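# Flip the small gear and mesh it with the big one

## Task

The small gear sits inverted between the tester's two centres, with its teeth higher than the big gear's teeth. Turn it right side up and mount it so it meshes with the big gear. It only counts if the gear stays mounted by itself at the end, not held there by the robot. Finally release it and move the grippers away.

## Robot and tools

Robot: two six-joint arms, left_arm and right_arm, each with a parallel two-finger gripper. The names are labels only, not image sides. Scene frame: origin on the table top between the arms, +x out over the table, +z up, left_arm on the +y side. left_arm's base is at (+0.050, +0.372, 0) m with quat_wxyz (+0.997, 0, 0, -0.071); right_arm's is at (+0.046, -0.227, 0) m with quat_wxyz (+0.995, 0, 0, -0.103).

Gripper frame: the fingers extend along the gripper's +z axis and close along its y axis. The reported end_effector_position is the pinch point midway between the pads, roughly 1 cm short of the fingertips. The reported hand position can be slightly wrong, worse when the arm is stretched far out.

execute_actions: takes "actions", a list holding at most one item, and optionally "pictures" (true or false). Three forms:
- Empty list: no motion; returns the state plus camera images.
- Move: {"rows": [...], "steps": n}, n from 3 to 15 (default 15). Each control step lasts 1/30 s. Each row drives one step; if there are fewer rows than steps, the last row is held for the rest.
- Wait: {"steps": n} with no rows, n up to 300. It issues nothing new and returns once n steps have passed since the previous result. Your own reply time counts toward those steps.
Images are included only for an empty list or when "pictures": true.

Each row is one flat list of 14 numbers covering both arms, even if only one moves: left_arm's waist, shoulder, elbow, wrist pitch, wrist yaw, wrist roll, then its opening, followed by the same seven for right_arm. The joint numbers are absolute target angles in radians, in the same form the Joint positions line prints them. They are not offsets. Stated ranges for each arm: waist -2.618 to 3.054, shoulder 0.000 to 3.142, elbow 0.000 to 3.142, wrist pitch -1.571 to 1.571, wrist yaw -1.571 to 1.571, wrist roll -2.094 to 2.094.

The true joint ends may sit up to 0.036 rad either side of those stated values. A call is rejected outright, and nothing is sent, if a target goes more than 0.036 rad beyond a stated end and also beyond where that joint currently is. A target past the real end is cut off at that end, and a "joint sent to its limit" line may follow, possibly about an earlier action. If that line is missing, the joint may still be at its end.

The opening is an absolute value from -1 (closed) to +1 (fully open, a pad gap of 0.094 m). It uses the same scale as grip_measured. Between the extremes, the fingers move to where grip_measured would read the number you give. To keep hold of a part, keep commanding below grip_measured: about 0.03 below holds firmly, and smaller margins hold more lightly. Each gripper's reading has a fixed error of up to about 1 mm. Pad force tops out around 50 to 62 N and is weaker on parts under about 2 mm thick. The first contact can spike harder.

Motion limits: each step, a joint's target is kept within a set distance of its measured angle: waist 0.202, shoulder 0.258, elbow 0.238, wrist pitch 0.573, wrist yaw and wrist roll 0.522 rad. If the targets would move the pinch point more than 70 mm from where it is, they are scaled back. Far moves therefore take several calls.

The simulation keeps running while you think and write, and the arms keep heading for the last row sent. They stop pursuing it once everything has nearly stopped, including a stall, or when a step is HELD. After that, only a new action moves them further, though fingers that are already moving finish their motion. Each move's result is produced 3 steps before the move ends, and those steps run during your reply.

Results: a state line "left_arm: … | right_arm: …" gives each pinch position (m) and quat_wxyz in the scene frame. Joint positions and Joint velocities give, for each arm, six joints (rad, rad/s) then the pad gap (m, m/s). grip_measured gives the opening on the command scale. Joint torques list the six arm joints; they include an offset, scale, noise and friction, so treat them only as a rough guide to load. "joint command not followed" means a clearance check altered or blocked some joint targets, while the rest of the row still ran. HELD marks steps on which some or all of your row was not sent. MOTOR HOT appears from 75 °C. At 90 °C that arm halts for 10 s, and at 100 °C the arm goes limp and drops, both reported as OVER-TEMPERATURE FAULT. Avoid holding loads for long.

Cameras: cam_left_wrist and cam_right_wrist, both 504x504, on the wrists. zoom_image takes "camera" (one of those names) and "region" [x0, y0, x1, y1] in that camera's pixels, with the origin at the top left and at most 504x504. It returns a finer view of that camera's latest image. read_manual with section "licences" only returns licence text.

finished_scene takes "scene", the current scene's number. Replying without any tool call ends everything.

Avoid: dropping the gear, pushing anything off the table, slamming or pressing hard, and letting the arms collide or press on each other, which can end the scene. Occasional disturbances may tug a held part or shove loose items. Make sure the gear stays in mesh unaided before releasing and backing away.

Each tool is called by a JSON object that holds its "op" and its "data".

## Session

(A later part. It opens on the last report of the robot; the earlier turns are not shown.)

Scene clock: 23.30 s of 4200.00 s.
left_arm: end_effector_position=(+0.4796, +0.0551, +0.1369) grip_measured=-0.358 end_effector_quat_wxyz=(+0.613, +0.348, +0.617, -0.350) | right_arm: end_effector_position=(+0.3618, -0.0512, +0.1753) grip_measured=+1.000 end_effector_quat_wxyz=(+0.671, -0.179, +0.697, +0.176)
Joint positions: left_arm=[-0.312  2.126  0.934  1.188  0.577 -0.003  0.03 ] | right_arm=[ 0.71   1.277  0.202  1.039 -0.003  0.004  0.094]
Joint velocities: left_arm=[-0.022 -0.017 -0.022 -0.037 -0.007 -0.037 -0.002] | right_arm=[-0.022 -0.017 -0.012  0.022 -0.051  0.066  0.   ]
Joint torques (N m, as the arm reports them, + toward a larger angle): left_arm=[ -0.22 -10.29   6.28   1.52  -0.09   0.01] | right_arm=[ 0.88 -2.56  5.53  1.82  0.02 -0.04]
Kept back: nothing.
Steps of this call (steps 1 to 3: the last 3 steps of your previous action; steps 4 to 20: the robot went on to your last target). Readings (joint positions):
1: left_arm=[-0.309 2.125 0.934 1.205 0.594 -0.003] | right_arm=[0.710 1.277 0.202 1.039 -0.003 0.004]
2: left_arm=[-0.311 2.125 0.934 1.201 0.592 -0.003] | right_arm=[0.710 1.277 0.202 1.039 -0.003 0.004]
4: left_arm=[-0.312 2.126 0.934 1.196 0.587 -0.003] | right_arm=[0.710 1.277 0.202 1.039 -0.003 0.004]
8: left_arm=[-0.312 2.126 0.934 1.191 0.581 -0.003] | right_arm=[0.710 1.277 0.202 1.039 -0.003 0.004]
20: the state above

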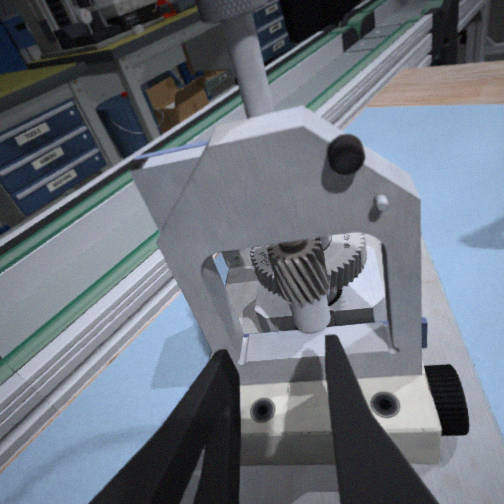

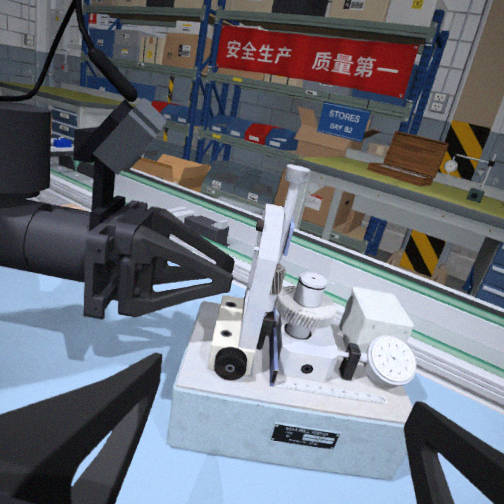

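{"op": "execute_actions", "data": {"actions": [{"rows": [[-0.318, 2.142, 0.962, 1.168, 0.567, 0.0, -0.36, 0.720, 1.284, 0.20, 1.055, 0.0, 0.0, 1.0],[-0.322, 2.143, 0.965, 1.168, 0.567, 0.0, -0.36, 0.720, 1.284, 0.20, 1.055, 0.0, 0.0, 1.0],[-0.326, 2.144, 0.967, 1.167, 0.567, 0.0, -0.36, 0.720, 1.284, 0.20, 1.055, 0.0, 0.0, 1.0],[-0.330, 2.145, 0.970, 1.166, 0.567, 0.0, -0.36, 0.720, 1.284, 0.20, 1.055, 0.0, 0.0, 1.0],[-0.335, 2.146, 0.972, 1.165, 0.567, 0.0, -0.36, 0.720, 1.284, 0.20, 1.055, 0.0, 0.0, 1.0]], "steps": 15}], "pictures": false}}

{"op": "execute_actions", "data": {"actions": [{"steps": 8}], "pictures": true}}

Scene clock: 26.20 s of 4200.00 s.
left_arm: end_effector_position=(+0.4768, +0.0472, +0.1383) grip_measured=-0.358 end_effector_quat_wxyz=(+0.612, +0.352, +0.613, -0.354) | right_arm: end_effector_position=(+0.3618, -0.0512, +0.1753) grip_measured=+1.000 end_effector_quat_wxyz=(+0.671, -0.179, +0.697, +0.176)
Joint positions: left_arm=[-0.328  2.13   0.946  1.184  0.576 -0.003  0.03 ] | right_arm=[ 0.71   1.277  0.202  1.039 -0.003  0.004  0.094]
Joint velocities: left_arm=[ 0.007 -0.002  0.002  0.007 -0.066  0.037  0.001] | right_arm=[-0.017 -0.017  0.012  0.007 -0.037  0.051  0.   ]
Joint torques (N m, as the arm reports them, + toward a larger angle): left_arm=[ -0.65 -10.28   6.36   1.5   -0.14   0.02] | right_arm=[ 0.87 -2.6   5.52  1.81  0.02 -0.04]
Steps of this call (steps 1 to 15: the robot went on to your last target; steps 16 to 75: nothing new was sent; steps 76 to 87: the first 12 steps of this action). Readings (joint positions):
76: left_arm=[-0.312 2.126 0.934 1.188 0.577 -0.003] | right_arm=[0.710 1.277 0.202 1.039 -0.003 0.004]
77: left_arm=[-0.312 2.126 0.934 1.188 0.577 -0.003] | right_arm=[0.710 1.277 0.202 1.039 -0.003 0.004]
79: left_arm=[-0.313 2.126 0.934 1.187 0.576 -0.003] | right_arm=[0.710 1.277 0.202 1.039 -0.003 0.004]
83: left_arm=[-0.324 2.129 0.944 1.184 0.576 -0.003] | right_arm=[0.710 1.277 0.202 1.039 -0.003 0.004]
87: the state above

Scene clock: 26.47 s of 4200.00 s.
left_arm: end_effector_position=(+0.4769, +0.0472, +0.1378) grip_measured=-0.358 end_effector_quat_wxyz=(+0.612, +0.352, +0.613, -0.354) | right_arm: end_effector_position=(+0.3618, -0.0512, +0.1753) grip_measured=+1.000 end_effector_quat_wxyz=(+0.671, -0.179, +0.697, +0.176)
Joint positions: left_arm=[-0.328  2.13   0.946  1.184  0.576 -0.003  0.03 ] | right_arm=[ 0.71   1.277  0.202  1.039 -0.003  0.004  0.094]
Joint velocities: left_arm=[ 0.007  0.007  0.007 -0.007  0.037  0.051 -0.001] | right_arm=[-0.002  0.007 -0.007 -0.022 -0.022  0.022  0.   ]
Joint torques (N m, as the arm reports them, + toward a larger angle): left_arm=[ -0.33 -10.23   6.3    1.51  -0.09   0.03] | right_arm=[ 0.86 -2.57  5.52  1.82  0.03 -0.04]
Kept back: nothing.
Steps of this call (steps 1 to 3: the last 3 steps of your previous action; steps 4 to 8: the robot went on to your last target). Readings (joint positions):
1: left_arm=[-0.328 2.130 0.946 1.184 0.576 -0.003] | right_arm=[0.710 1.277 0.202 1.039 -0.003 0.004]
2: left_arm=[-0.328 2.130 0.946 1.184 0.576 -0.003] | right_arm=[0.710 1.277 0.202 1.039 -0.003 0.004]
4: left_arm=[-0.328 2.130 0.946 1.184 0.576 -0.003] | right_arm=[0.710 1.277 0.202 1.039 -0.003 0.004]
8: the state above

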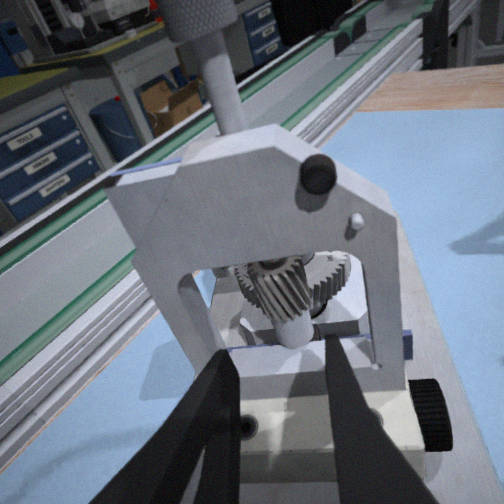

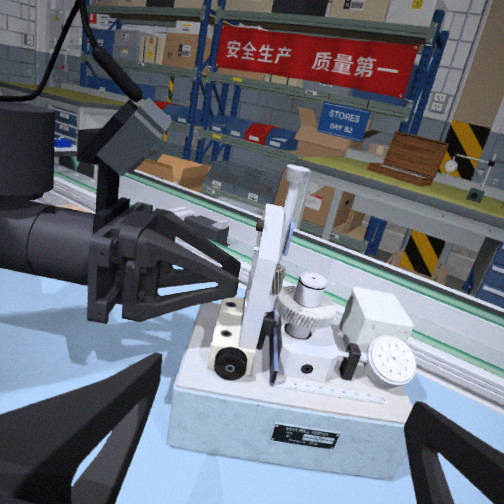

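{"op": "zoom_image", "data": {"camera": "cam_left_wrist", "region": [170, 220, 410, 420]}}

{"op": "zoom_image", "data": {"camera": "cam_right_wrist", "region": [180, 210, 320, 350]}}

Region (170, 220, 410, 420) of cam_left_wrist's 504x504 image, scaled by 2.100, with more detail than that image has.

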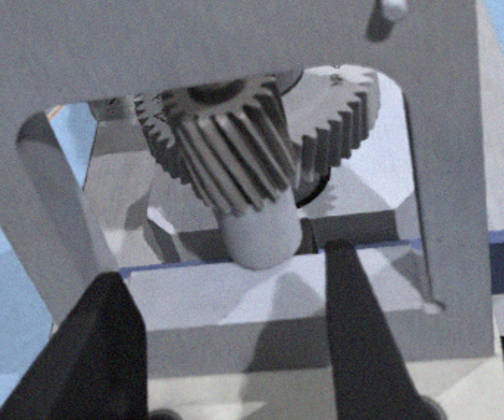

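Region (180, 210, 320, 350) of cam_right_wrist's 504x504 image, scaled by 3.600, with more detail than that image has.

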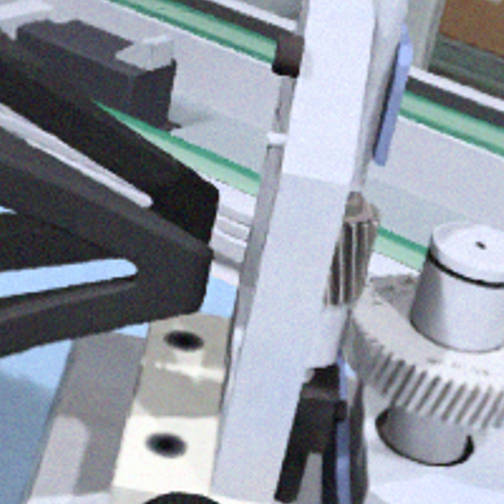

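{"op": "execute_actions", "data": {"actions": [{"rows": [[-0.337, 2.149, 0.978, 1.162, 0.565, 0.0, -0.36, 0.720, 1.284, 0.20, 1.055, 0.0, 0.0, 1.0],[-0.339, 2.152, 0.984, 1.159, 0.563, 0.0, -0.36, 0.720, 1.284, 0.20, 1.055, 0.0, 0.0, 1.0],[-0.341, 2.155, 0.990, 1.156, 0.561, 0.0, -0.36, 0.720, 1.284, 0.20, 1.055, 0.0, 0.0, 1.0],[-0.343, 2.158, 0.995, 1.154, 0.559, 0.0, -0.36, 0.720, 1.284, 0.20, 1.055, 0.0, 0.0, 1.0],[-0.345, 2.161, 1.001, 1.151, 0.557, 0.0, -0.36, 0.720, 1.284, 0.20, 1.055, 0.0, 0.0, 1.0],[-0.348, 2.164, 1.007, 1.148, 0.555, 0.0, -0.36, 0.720, 1.284, 0.20, 1.055, 0.0, 0.0, 1.0],[-0.350, 2.167, 1.013, 1.145, 0.554, 0.0, -0.36, 0.720, 1.284, 0.20, 1.055, 0.0, 0.0, 1.0],[-0.352, 2.170, 1.019, 1.142, 0.552, 0.0, -0.36, 0.720, 1.284, 0.20, 1.055, 0.0, 0.0, 1.0],[-0.354, 2.173, 1.025, 1.139, 0.550, 0.0, -0.36, 0.720, 1.284, 0.20, 1.055, 0.0, 0.0, 1.0],[-0.356, 2.176, 1.030, 1.137, 0.548, 0.0, -0.36, 0.720, 1.284, 0.20, 1.055, 0.0, 0.0, 1.0],[-0.358, 2.179, 1.036, 1.134, 0.546, 0.0, -0.36, 0.720, 1.284, 0.20, 1.055, 0.0, 0.0, 1.0],[-0.360, 2.182, 1.042, 1.131, 0.544, 0.0, -0.36, 0.720, 1.284, 0.20, 1.055, 0.0, 0.0, 1.0]], "steps": 15}], "pictures": false}}

{"op": "execute_actions", "data": {"actions": [{"steps": 15}], "pictures": true}}

Scene clock: 27.50 s of 4200.00 s.
left_arm: end_effector_position=(+0.4840, +0.0345, +0.1390) grip_measured=-0.358 end_effector_quat_wxyz=(+0.613, +0.354, +0.610, -0.356) | right_arm: end_effector_position=(+0.3618, -0.0512, +0.1753) grip_measured=+1.000 end_effector_quat_wxyz=(+0.671, -0.179, +0.697, +0.176)
Joint positions: left_arm=[-0.347  2.161  1.005  1.161  0.562 -0.003  0.03 ] | right_arm=[ 0.71   1.277  0.202  1.039 -0.003  0.004  0.094]
Joint velocities: left_arm=[-0.076  0.105  0.159 -0.051  0.007 -0.022 -0.   ] | right_arm=[ 0.012  0.002 -0.007 -0.051  0.007 -0.007  0.   ]
Joint torques (N m, as the arm reports them, + toward a larger angle): left_arm=[ -0.49 -10.72   6.4    1.45  -0.1    0.01] | right_arm=[ 0.86 -2.58  5.5   1.81  0.03 -0.03]
Steps of this call (steps 1 to 15: the robot went on to your last target; steps 16 to 19: nothing new was sent; steps 20 to 31: the first 12 steps of this action). Readings (joint positions):
20: left_arm=[-0.328 2.130 0.946 1.183 0.576 -0.003] | right_arm=[0.710 1.277 0.202 1.039 -0.003 0.004]
21: left_arm=[-0.328 2.130 0.947 1.182 0.576 -0.003] | right_arm=[0.710 1.277 0.202 1.039 -0.003 0.004]
23: left_arm=[-0.329 2.135 0.957 1.180 0.574 -0.003] | right_arm=[0.710 1.277 0.202 1.039 -0.003 0.004]
27: left_arm=[-0.336 2.149 0.982 1.172 0.568 -0.003] | right_arm=[0.710 1.277 0.202 1.039 -0.003 0.004]
31: the state above

Scene clock: 28.00 s of 4200.00 s.
left_arm: end_effector_position=(+0.4850, +0.0318, +0.1375) grip_measured=-0.358 end_effector_quat_wxyz=(+0.611, +0.353, +0.613, -0.355) | right_arm: end_effector_position=(+0.3618, -0.0512, +0.1753) grip_measured=+1.000 end_effector_quat_wxyz=(+0.671, -0.179, +0.697, +0.176)
Joint positions: left_arm=[-0.353  2.166  1.015  1.15   0.555 -0.003  0.03 ] | right_arm=[ 0.71   1.277  0.202  1.039 -0.003  0.004  0.094]
Joint velocities: left_arm=[-0.012  0.012  0.007 -0.007 -0.022 -0.007 -0.   ] | right_arm=[-0.007 -0.017  0.007 -0.007 -0.007  0.007  0.   ]
Joint torques (N m, as the arm reports them, + toward a larger angle): left_arm=[ -0.49 -10.94   6.41   1.57  -0.09   0.02] | right_arm=[ 0.85 -2.59  5.52  1.82  0.03 -0.04]
Kept back: nothing.
Steps of this call (steps 1 to 3: the last 3 steps of your previous action; steps 4 to 15: the robot went on to your last target). Readings (joint positions):
1: left_arm=[-0.349 2.164 1.010 1.159 0.560 -0.003] | right_arm=[0.710 1.277 0.202 1.039 -0.003 0.004]
2: left_arm=[-0.351 2.165 1.013 1.157 0.559 -0.003] | right_arm=[0.710 1.277 0.202 1.039 -0.003 0.004]
4: left_arm=[-0.353 2.166 1.015 1.154 0.558 -0.003] | right_arm=[0.710 1.277 0.202 1.039 -0.003 0.004]
8: left_arm=[-0.353 2.166 1.015 1.151 0.556 -0.003] | right_arm=[0.710 1.277 0.202 1.039 -0.003 0.004]
15: the state above

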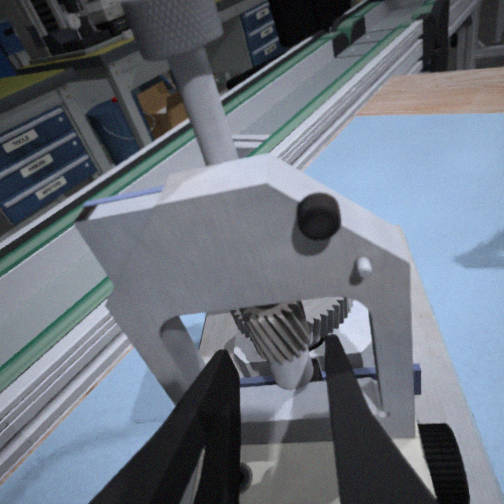

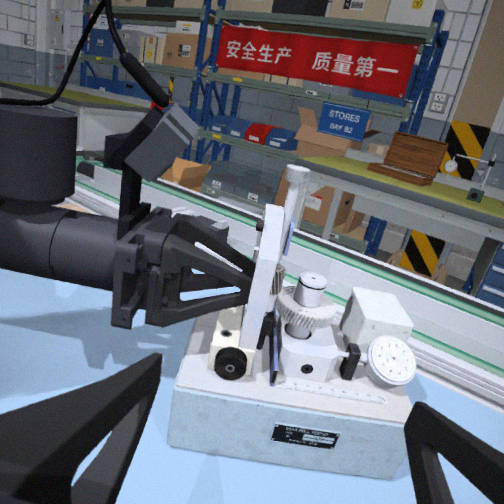

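{"op": "zoom_image", "data": {"camera": "cam_left_wrist", "region": [150, 270, 410, 450]}}

{"op": "zoom_image", "data": {"camera": "cam_right_wrist", "region": [180, 210, 320, 350]}}

Region (150, 270, 410, 450) of cam_left_wrist's 504x504 image, scaled by 1.938, with more detail than that image has; it fills the top 349 rows of this view, and the rest is white.

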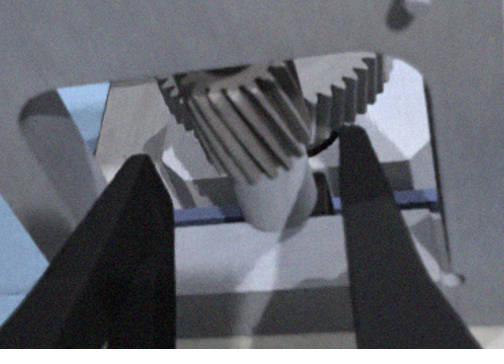

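Region (180, 210, 320, 350) of cam_right_wrist's 504x504 image, scaled by 3.600, with more detail than that image has.

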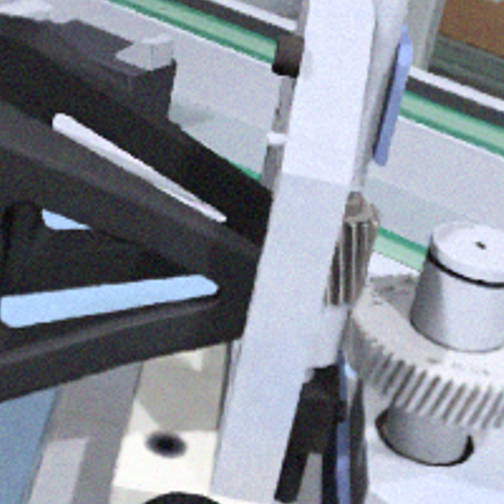

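{"op": "execute_actions", "data": {"actions": [{"rows": [[-0.361, 2.184, 1.047, 1.129, 0.543, 0.0, -0.38, 0.720, 1.284, 0.20, 1.055, 0.0, 0.0, 1.0],[-0.363, 2.187, 1.052, 1.126, 0.541, 0.0, -0.40, 0.720, 1.284, 0.20, 1.055, 0.0, 0.0, 1.0],[-0.364, 2.189, 1.057, 1.124, 0.540, 0.0, -0.42, 0.720, 1.284, 0.20, 1.055, 0.0, 0.0, 1.0],[-0.365, 2.192, 1.062, 1.122, 0.539, 0.0, -0.425, 0.720, 1.284, 0.20, 1.055, 0.0, 0.0, 1.0],[-0.367, 2.194, 1.067, 1.119, 0.537, 0.0, -0.425, 0.720, 1.284, 0.20, 1.055, 0.0, 0.0, 1.0],[-0.368, 2.197, 1.071, 1.117, 0.536, 0.0, -0.425, 0.720, 1.284, 0.20, 1.055, 0.0, 0.0, 1.0],[-0.369, 2.199, 1.076, 1.115, 0.535, 0.0, -0.425, 0.720, 1.284, 0.20, 1.055, 0.0, 0.0, 1.0],[-0.371, 2.202, 1.081, 1.112, 0.533, 0.0, -0.425, 0.720, 1.284, 0.20, 1.055, 0.0, 0.0, 1.0],[-0.372, 2.204, 1.086, 1.110, 0.532, 0.0, -0.425, 0.720, 1.284, 0.20, 1.055, 0.0, 0.0, 1.0],[-0.373, 2.207, 1.091, 1.108, 0.531, 0.0, -0.425, 0.720, 1.284, 0.20, 1.055, 0.0, 0.0, 1.0],[-0.375, 2.209, 1.096, 1.105, 0.529, 0.0, -0.425, 0.720, 1.284, 0.20, 1.055, 0.0, 0.0, 1.0],[-0.376, 2.212, 1.101, 1.103, 0.528, 0.0, -0.425, 0.720, 1.284, 0.20, 1.055, 0.0, 0.0, 1.0]], "steps": 15}], "pictures": false}}

{"op": "execute_actions", "data": {"actions": [{"steps": 15}], "pictures": true}}

Scene clock: 29.17 s of 4200.00 s.
left_arm: end_effector_position=(+0.4923, +0.0229, +0.1391) grip_measured=-0.423 end_effector_quat_wxyz=(+0.613, +0.353, +0.611, -0.355) | right_arm: end_effector_position=(+0.3618, -0.0512, +0.1753) grip_measured=+1.000 end_effector_quat_wxyz=(+0.671, -0.179, +0.697, +0.176)
Joint positions: left_arm=[-0.364  2.192  1.066  1.131  0.543 -0.003  0.027] | right_arm=[ 0.71   1.277  0.202  1.039 -0.003  0.004  0.094]
Joint velocities: left_arm=[-0.056  0.076  0.149  0.022 -0.022  0.037 -0.   ] | right_arm=[-0.012 -0.012  0.017 -0.095  0.007  0.007  0.   ]
Joint torques (N m, as the arm reports them, + toward a larger angle): left_arm=[ -0.63 -11.29   6.58   1.5   -0.15   0.02] | right_arm=[ 0.86 -2.57  5.51  1.82  0.02 -0.04]
Steps of this call (steps 1 to 15: the robot went on to your last target; steps 16 to 23: nothing new was sent; steps 24 to 35: the first 12 steps of this action). Readings (joint positions):
24: left_arm=[-0.353 2.166 1.015 1.149 0.554 -0.003] | right_arm=[0.710 1.277 0.202 1.039 -0.003 0.004]
25: left_arm=[-0.353 2.166 1.015 1.149 0.553 -0.003] | right_arm=[0.710 1.277 0.202 1.039 -0.003 0.004]
27: left_arm=[-0.353 2.170 1.022 1.146 0.553 -0.003] | right_arm=[0.710 1.277 0.202 1.039 -0.003 0.004]
31: left_arm=[-0.356 2.182 1.046 1.140 0.547 -0.003] | right_arm=[0.710 1.277 0.202 1.039 -0.003 0.004]
35: the state above

Scene clock: 29.67 s of 4200.00 s.
left_arm: end_effector_position=(+0.4929, +0.0205, +0.1377) grip_measured=-0.423 end_effector_quat_wxyz=(+0.611, +0.353, +0.613, -0.355) | right_arm: end_effector_position=(+0.3618, -0.0512, +0.1753) grip_measured=+1.000 end_effector_quat_wxyz=(+0.671, -0.179, +0.697, +0.176)
Joint positions: left_arm=[-0.368  2.197  1.074  1.122  0.538 -0.003  0.027] | right_arm=[ 0.71   1.277  0.202  1.039 -0.003  0.004  0.094]
Joint velocities: left_arm=[-0.017 -0.002 -0.002  0.022 -0.095 -0.007  0.   ] | right_arm=[-0.007  0.002 -0.012  0.007 -0.095 -0.037  0.   ]
Joint torques (N m, as the arm reports them, + toward a larger angle): left_arm=[ -0.66 -11.25   6.56   1.49  -0.12   0.03] | right_arm=[ 0.87 -2.57  5.51  1.81  0.03 -0.04]
Kept back: nothing.
Steps of this call (steps 1 to 3: the last 3 steps of your previous action; steps 4 to 15: the robot went on to your last target). Readings (joint positions):
1: left_arm=[-0.366 2.194 1.070 1.130 0.542 -0.003] | right_arm=[0.710 1.277 0.202 1.039 -0.003 0.004]
2: left_arm=[-0.367 2.196 1.073 1.128 0.541 -0.003] | right_arm=[0.710 1.277 0.202 1.039 -0.003 0.004]
4: left_arm=[-0.368 2.197 1.074 1.126 0.540 -0.003] | right_arm=[0.710 1.277 0.202 1.039 -0.003 0.004]
8: left_arm=[-0.368 2.197 1.074 1.123 0.539 -0.003] | right_arm=[0.710 1.277 0.202 1.039 -0.003 0.004]
15: the state above
All arms were judged still, so your last target was given up. Only a new action makes them travel on or press farther. Fingers that are still opening or closing keep moving.

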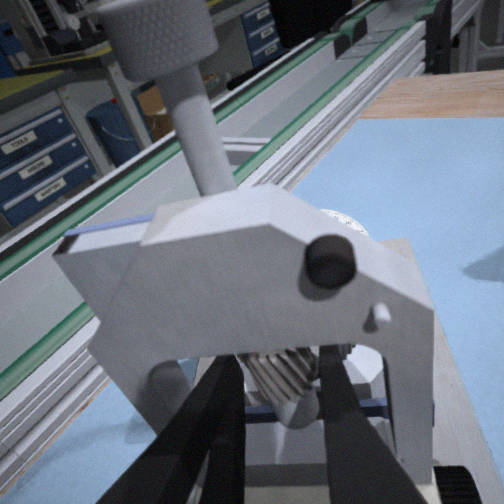

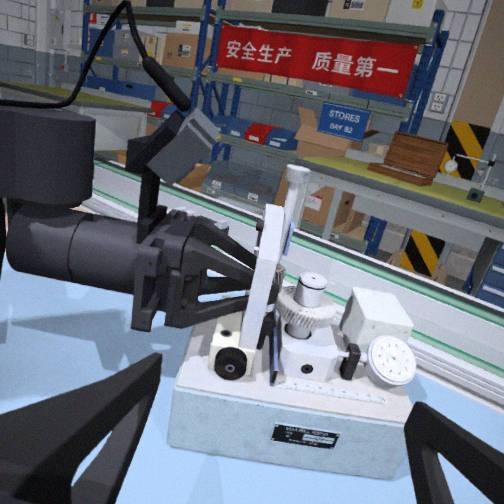

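{"op": "zoom_image", "data": {"camera": "cam_right_wrist", "region": [200, 210, 340, 350]}}

{"op": "zoom_image", "data": {"camera": "cam_left_wrist", "region": [150, 320, 430, 504]}}

Region (200, 210, 340, 350) of cam_right_wrist's 504x504 image, scaled by 3.600, with more detail than that image has.

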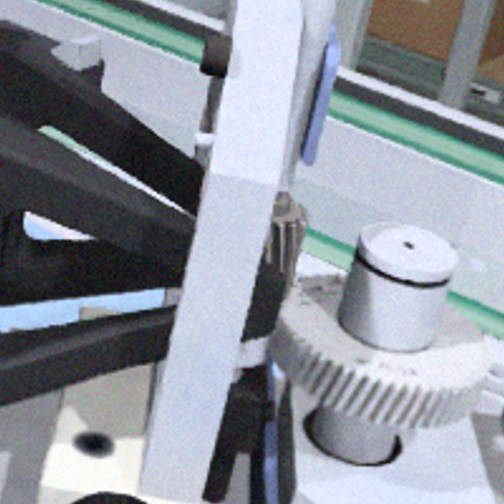

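Region (150, 320, 430, 504) of cam_left_wrist's 504x504 image, scaled by 1.800, with more detail than that image has; it fills the top 331 rows of this view, and the rest is white.

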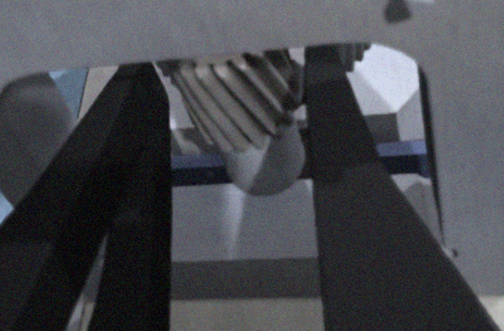

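{"op": "execute_actions", "data": {"actions": [{"rows": [[-0.377, 2.213, 1.104, 1.102, 0.527, 0.0, -0.425, 0.720, 1.284, 0.20, 1.055, 0.0, 0.0, 1.0],[-0.378, 2.215, 1.107, 1.100, 0.526, 0.0, -0.425, 0.720, 1.284, 0.20, 1.055, 0.0, 0.0, 1.0],[-0.379, 2.216, 1.109, 1.099, 0.525, 0.0, -0.425, 0.720, 1.284, 0.20, 1.055, 0.0, 0.0, 1.0],[-0.379, 2.217, 1.111, 1.098, 0.525, 0.0, -0.425, 0.720, 1.284, 0.20, 1.055, 0.0, 0.0, 1.0],[-0.379, 2.217, 1.111, 1.098, 0.525, 0.0, -0.425, 0.720, 1.284, 0.20, 1.055, 0.0, 0.0, 1.0],[-0.379, 2.217, 1.111, 1.098, 0.525, 0.0, -0.425, 0.720, 1.284, 0.20, 1.055, 0.0, 0.0, 1.0],[-0.379, 2.217, 1.111, 1.098, 0.525, 0.0, -0.44, 0.720, 1.284, 0.20, 1.055, 0.0, 0.0, 1.0],[-0.379, 2.217, 1.111, 1.098, 0.525, 0.0, -0.46, 0.720, 1.284, 0.20, 1.055, 0.0, 0.0, 1.0],[-0.379, 2.217, 1.111, 1.098, 0.525, 0.0, -0.48, 0.720, 1.284, 0.20, 1.055, 0.0, 0.0, 1.0],[-0.379, 2.217, 1.111, 1.098, 0.525, 0.0, -0.50, 0.720, 1.284, 0.20, 1.055, 0.0, 0.0, 1.0],[-0.379, 2.217, 1.111, 1.098, 0.525, 0.0, -0.52, 0.720, 1.284, 0.20, 1.055, 0.0, 0.0, 1.0],[-0.379, 2.217, 1.111, 1.098, 0.525, 0.0, -0.535, 0.720, 1.284, 0.20, 1.055, 0.0, 0.0, 1.0],[-0.379, 2.217, 1.111, 1.098, 0.525, 0.0, -0.55, 0.720, 1.284, 0.20, 1.055, 0.0, 0.0, 1.0]], "steps": 15}], "pictures": false}}

{"op": "execute_actions", "data": {"actions": [{"steps": 8}], "pictures": false}}

Scene clock: 30.67 s of 4200.00 s.
left_arm: end_effector_position=(+0.4934, +0.0207, +0.1367) grip_measured=-0.525 end_effector_quat_wxyz=(+0.610, +0.352, +0.615, -0.354) | right_arm: end_effector_position=(+0.3618, -0.0512, +0.1753) grip_measured=+1.000 end_effector_quat_wxyz=(+0.671, -0.179, +0.697, +0.176)
Joint positions: left_arm=[-0.368  2.197  1.074  1.117  0.535 -0.003  0.022] | right_arm=[ 0.71   1.277  0.202  1.039 -0.003  0.004  0.094]
Joint velocities: left_arm=[-0.002  0.007  0.002 -0.022  0.037 -0.037 -0.014] | right_arm=[ 0.002 -0.002 -0.002 -0.066 -0.007  0.007  0.   ]
Joint torques (N m, as the arm reports them, + toward a larger angle): left_arm=[ -0.65 -10.68   7.24   1.5   -0.07   0.05] | right_arm=[ 0.85 -2.58  5.53  1.81  0.03 -0.03]
Steps of this call (steps 1 to 18: nothing new was sent; steps 19 to 30: the first 12 steps of this action). Readings (joint positions):
19: left_arm=[-0.368 2.197 1.074 1.122 0.538 -0.003] | right_arm=[0.710 1.277 0.202 1.039 -0.003 0.004]
20: left_arm=[-0.368 2.197 1.074 1.122 0.537 -0.003] | right_arm=[0.710 1.277 0.202 1.039 -0.003 0.004]
22: left_arm=[-0.368 2.197 1.074 1.120 0.537 -0.003] | right_arm=[0.710 1.277 0.202 1.039 -0.003 0.004]
26: left_arm=[-0.368 2.197 1.074 1.118 0.536 -0.003] | right_arm=[0.710 1.277 0.202 1.039 -0.003 0.004]
30: the state above

Scene clock: 30.93 s of 4200.00 s.
left_arm: end_effector_position=(+0.4942, +0.0188, +0.1378) grip_measured=-0.548 end_effector_quat_wxyz=(+0.611, +0.353, +0.613, -0.355) | right_arm: end_effector_position=(+0.3618, -0.0512, +0.1753) grip_measured=+1.000 end_effector_quat_wxyz=(+0.671, -0.179, +0.697, +0.176)
Joint positions: left_arm=[-0.371  2.201  1.083  1.116  0.535 -0.003  0.021] | right_arm=[ 0.71   1.277  0.202  1.039 -0.003  0.004  0.094]
Joint velocities: left_arm=[-0.002 -0.017 -0.007  0.051  0.007  0.081  0.   ] | right_arm=[-0.007  0.002 -0.007 -0.081 -0.037 -0.066  0.   ]
Joint torques (N m, as the arm reports them, + toward a larger angle): left_arm=[ -0.55 -10.97   6.74   1.54  -0.08   0.05] | right_arm=[ 0.85 -2.57  5.53  1.8   0.02 -0.04]
Kept back: nothing.
Steps of this call (steps 1 to 3: the last 3 steps of your previous action; steps 4 to 8: the robot went on to your last target). Readings (joint positions):
1: left_arm=[-0.369 2.197 1.074 1.117 0.536 -0.003] | right_arm=[0.710 1.277 0.202 1.039 -0.003 0.004]
2: left_arm=[-0.369 2.197 1.075 1.117 0.535 -0.003] | right_arm=[0.710 1.277 0.202 1.039 -0.003 0.004]
4: left_arm=[-0.371 2.199 1.080 1.116 0.535 -0.003] | right_arm=[0.710 1.277 0.202 1.039 -0.003 0.004]
8: the state above

{"op": "execute_actions", "data": {"actions": [{"rows": [[-0.379, 2.217, 1.111, 1.098, 0.525, 0.0, -0.56, 0.720, 1.284, 0.20, 1.055, 0.0, 0.0, 1.0],[-0.379, 2.217, 1.111, 1.098, 0.525, 0.0, -0.57, 0.720, 1.284, 0.20, 1.055, 0.0, 0.0, 1.0],[-0.379, 2.217, 1.111, 1.098, 0.525, 0.0, -0.58, 0.720, 1.284, 0.20, 1.055, 0.0, 0.0, 1.0],[-0.379, 2.217, 1.111, 1.098, 0.525, 0.0, -0.59, 0.720, 1.284, 0.20, 1.055, 0.0, 0.0, 1.0],[-0.379, 2.217, 1.111, 1.098, 0.525, 0.0, -0.60, 0.720, 1.284, 0.20, 1.055, 0.0, 0.0, 1.0]], "steps": 12}], "pictures": true}}

Scene clock: 31.37 s of 4200.00 s.
left_arm: end_effector_position=(+0.4933, +0.0178, +0.1378) grip_measured=-0.598 end_effector_quat_wxyz=(+0.611, +0.353, +0.613, -0.355) | right_arm: end_effector_position=(+0.3618, -0.0512, +0.1753) grip_measured=+1.000 end_effector_quat_wxyz=(+0.671, -0.179, +0.697, +0.176)
Joint positions: left_arm=[-0.373  2.201  1.083  1.116  0.536 -0.003  0.019] | right_arm=[ 0.71   1.277  0.202  1.039 -0.003  0.004  0.094]
Joint velocities: left_arm=[ 0.007 -0.007  0.002 -0.066  0.007 -0.022  0.001] | right_arm=[ 0.027 -0.027  0.002  0.037 -0.007  0.037  0.   ]
Joint torques (N m, as the arm reports them, + toward a larger angle): left_arm=[ -0.38 -11.33   6.57   1.56  -0.15   0.03] | right_arm=[ 0.85 -2.59  5.52  1.82  0.03 -0.04]
Steps of this call (steps 1 to 4: the robot went on to your last target; steps 5 to 13: the first 9 steps of this action). Readings (joint positions):
5: left_arm=[-0.371 2.201 1.083 1.116 0.536 -0.003] | right_arm=[0.710 1.277 0.202 1.039 -0.003 0.004]
6: left_arm=[-0.371 2.201 1.083 1.116 0.536 -0.003] | right_arm=[0.710 1.277 0.202 1.039 -0.003 0.004]
8: left_arm=[-0.372 2.201 1.083 1.116 0.536 -0.003] | right_arm=[0.710 1.277 0.202 1.039 -0.003 0.004]
12: left_arm=[-0.373 2.201 1.083 1.116 0.536 -0.003] | right_arm=[0.710 1.277 0.202 1.039 -0.003 0.004]
13: the state above

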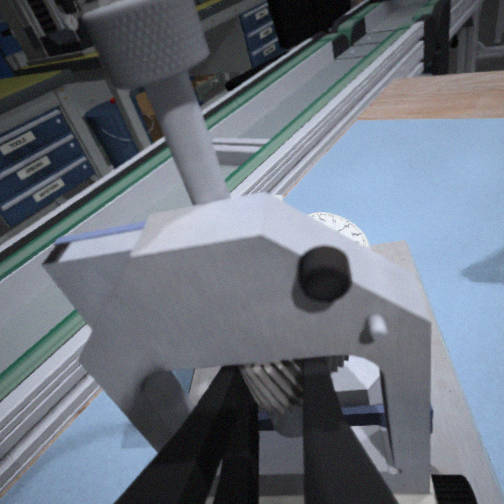

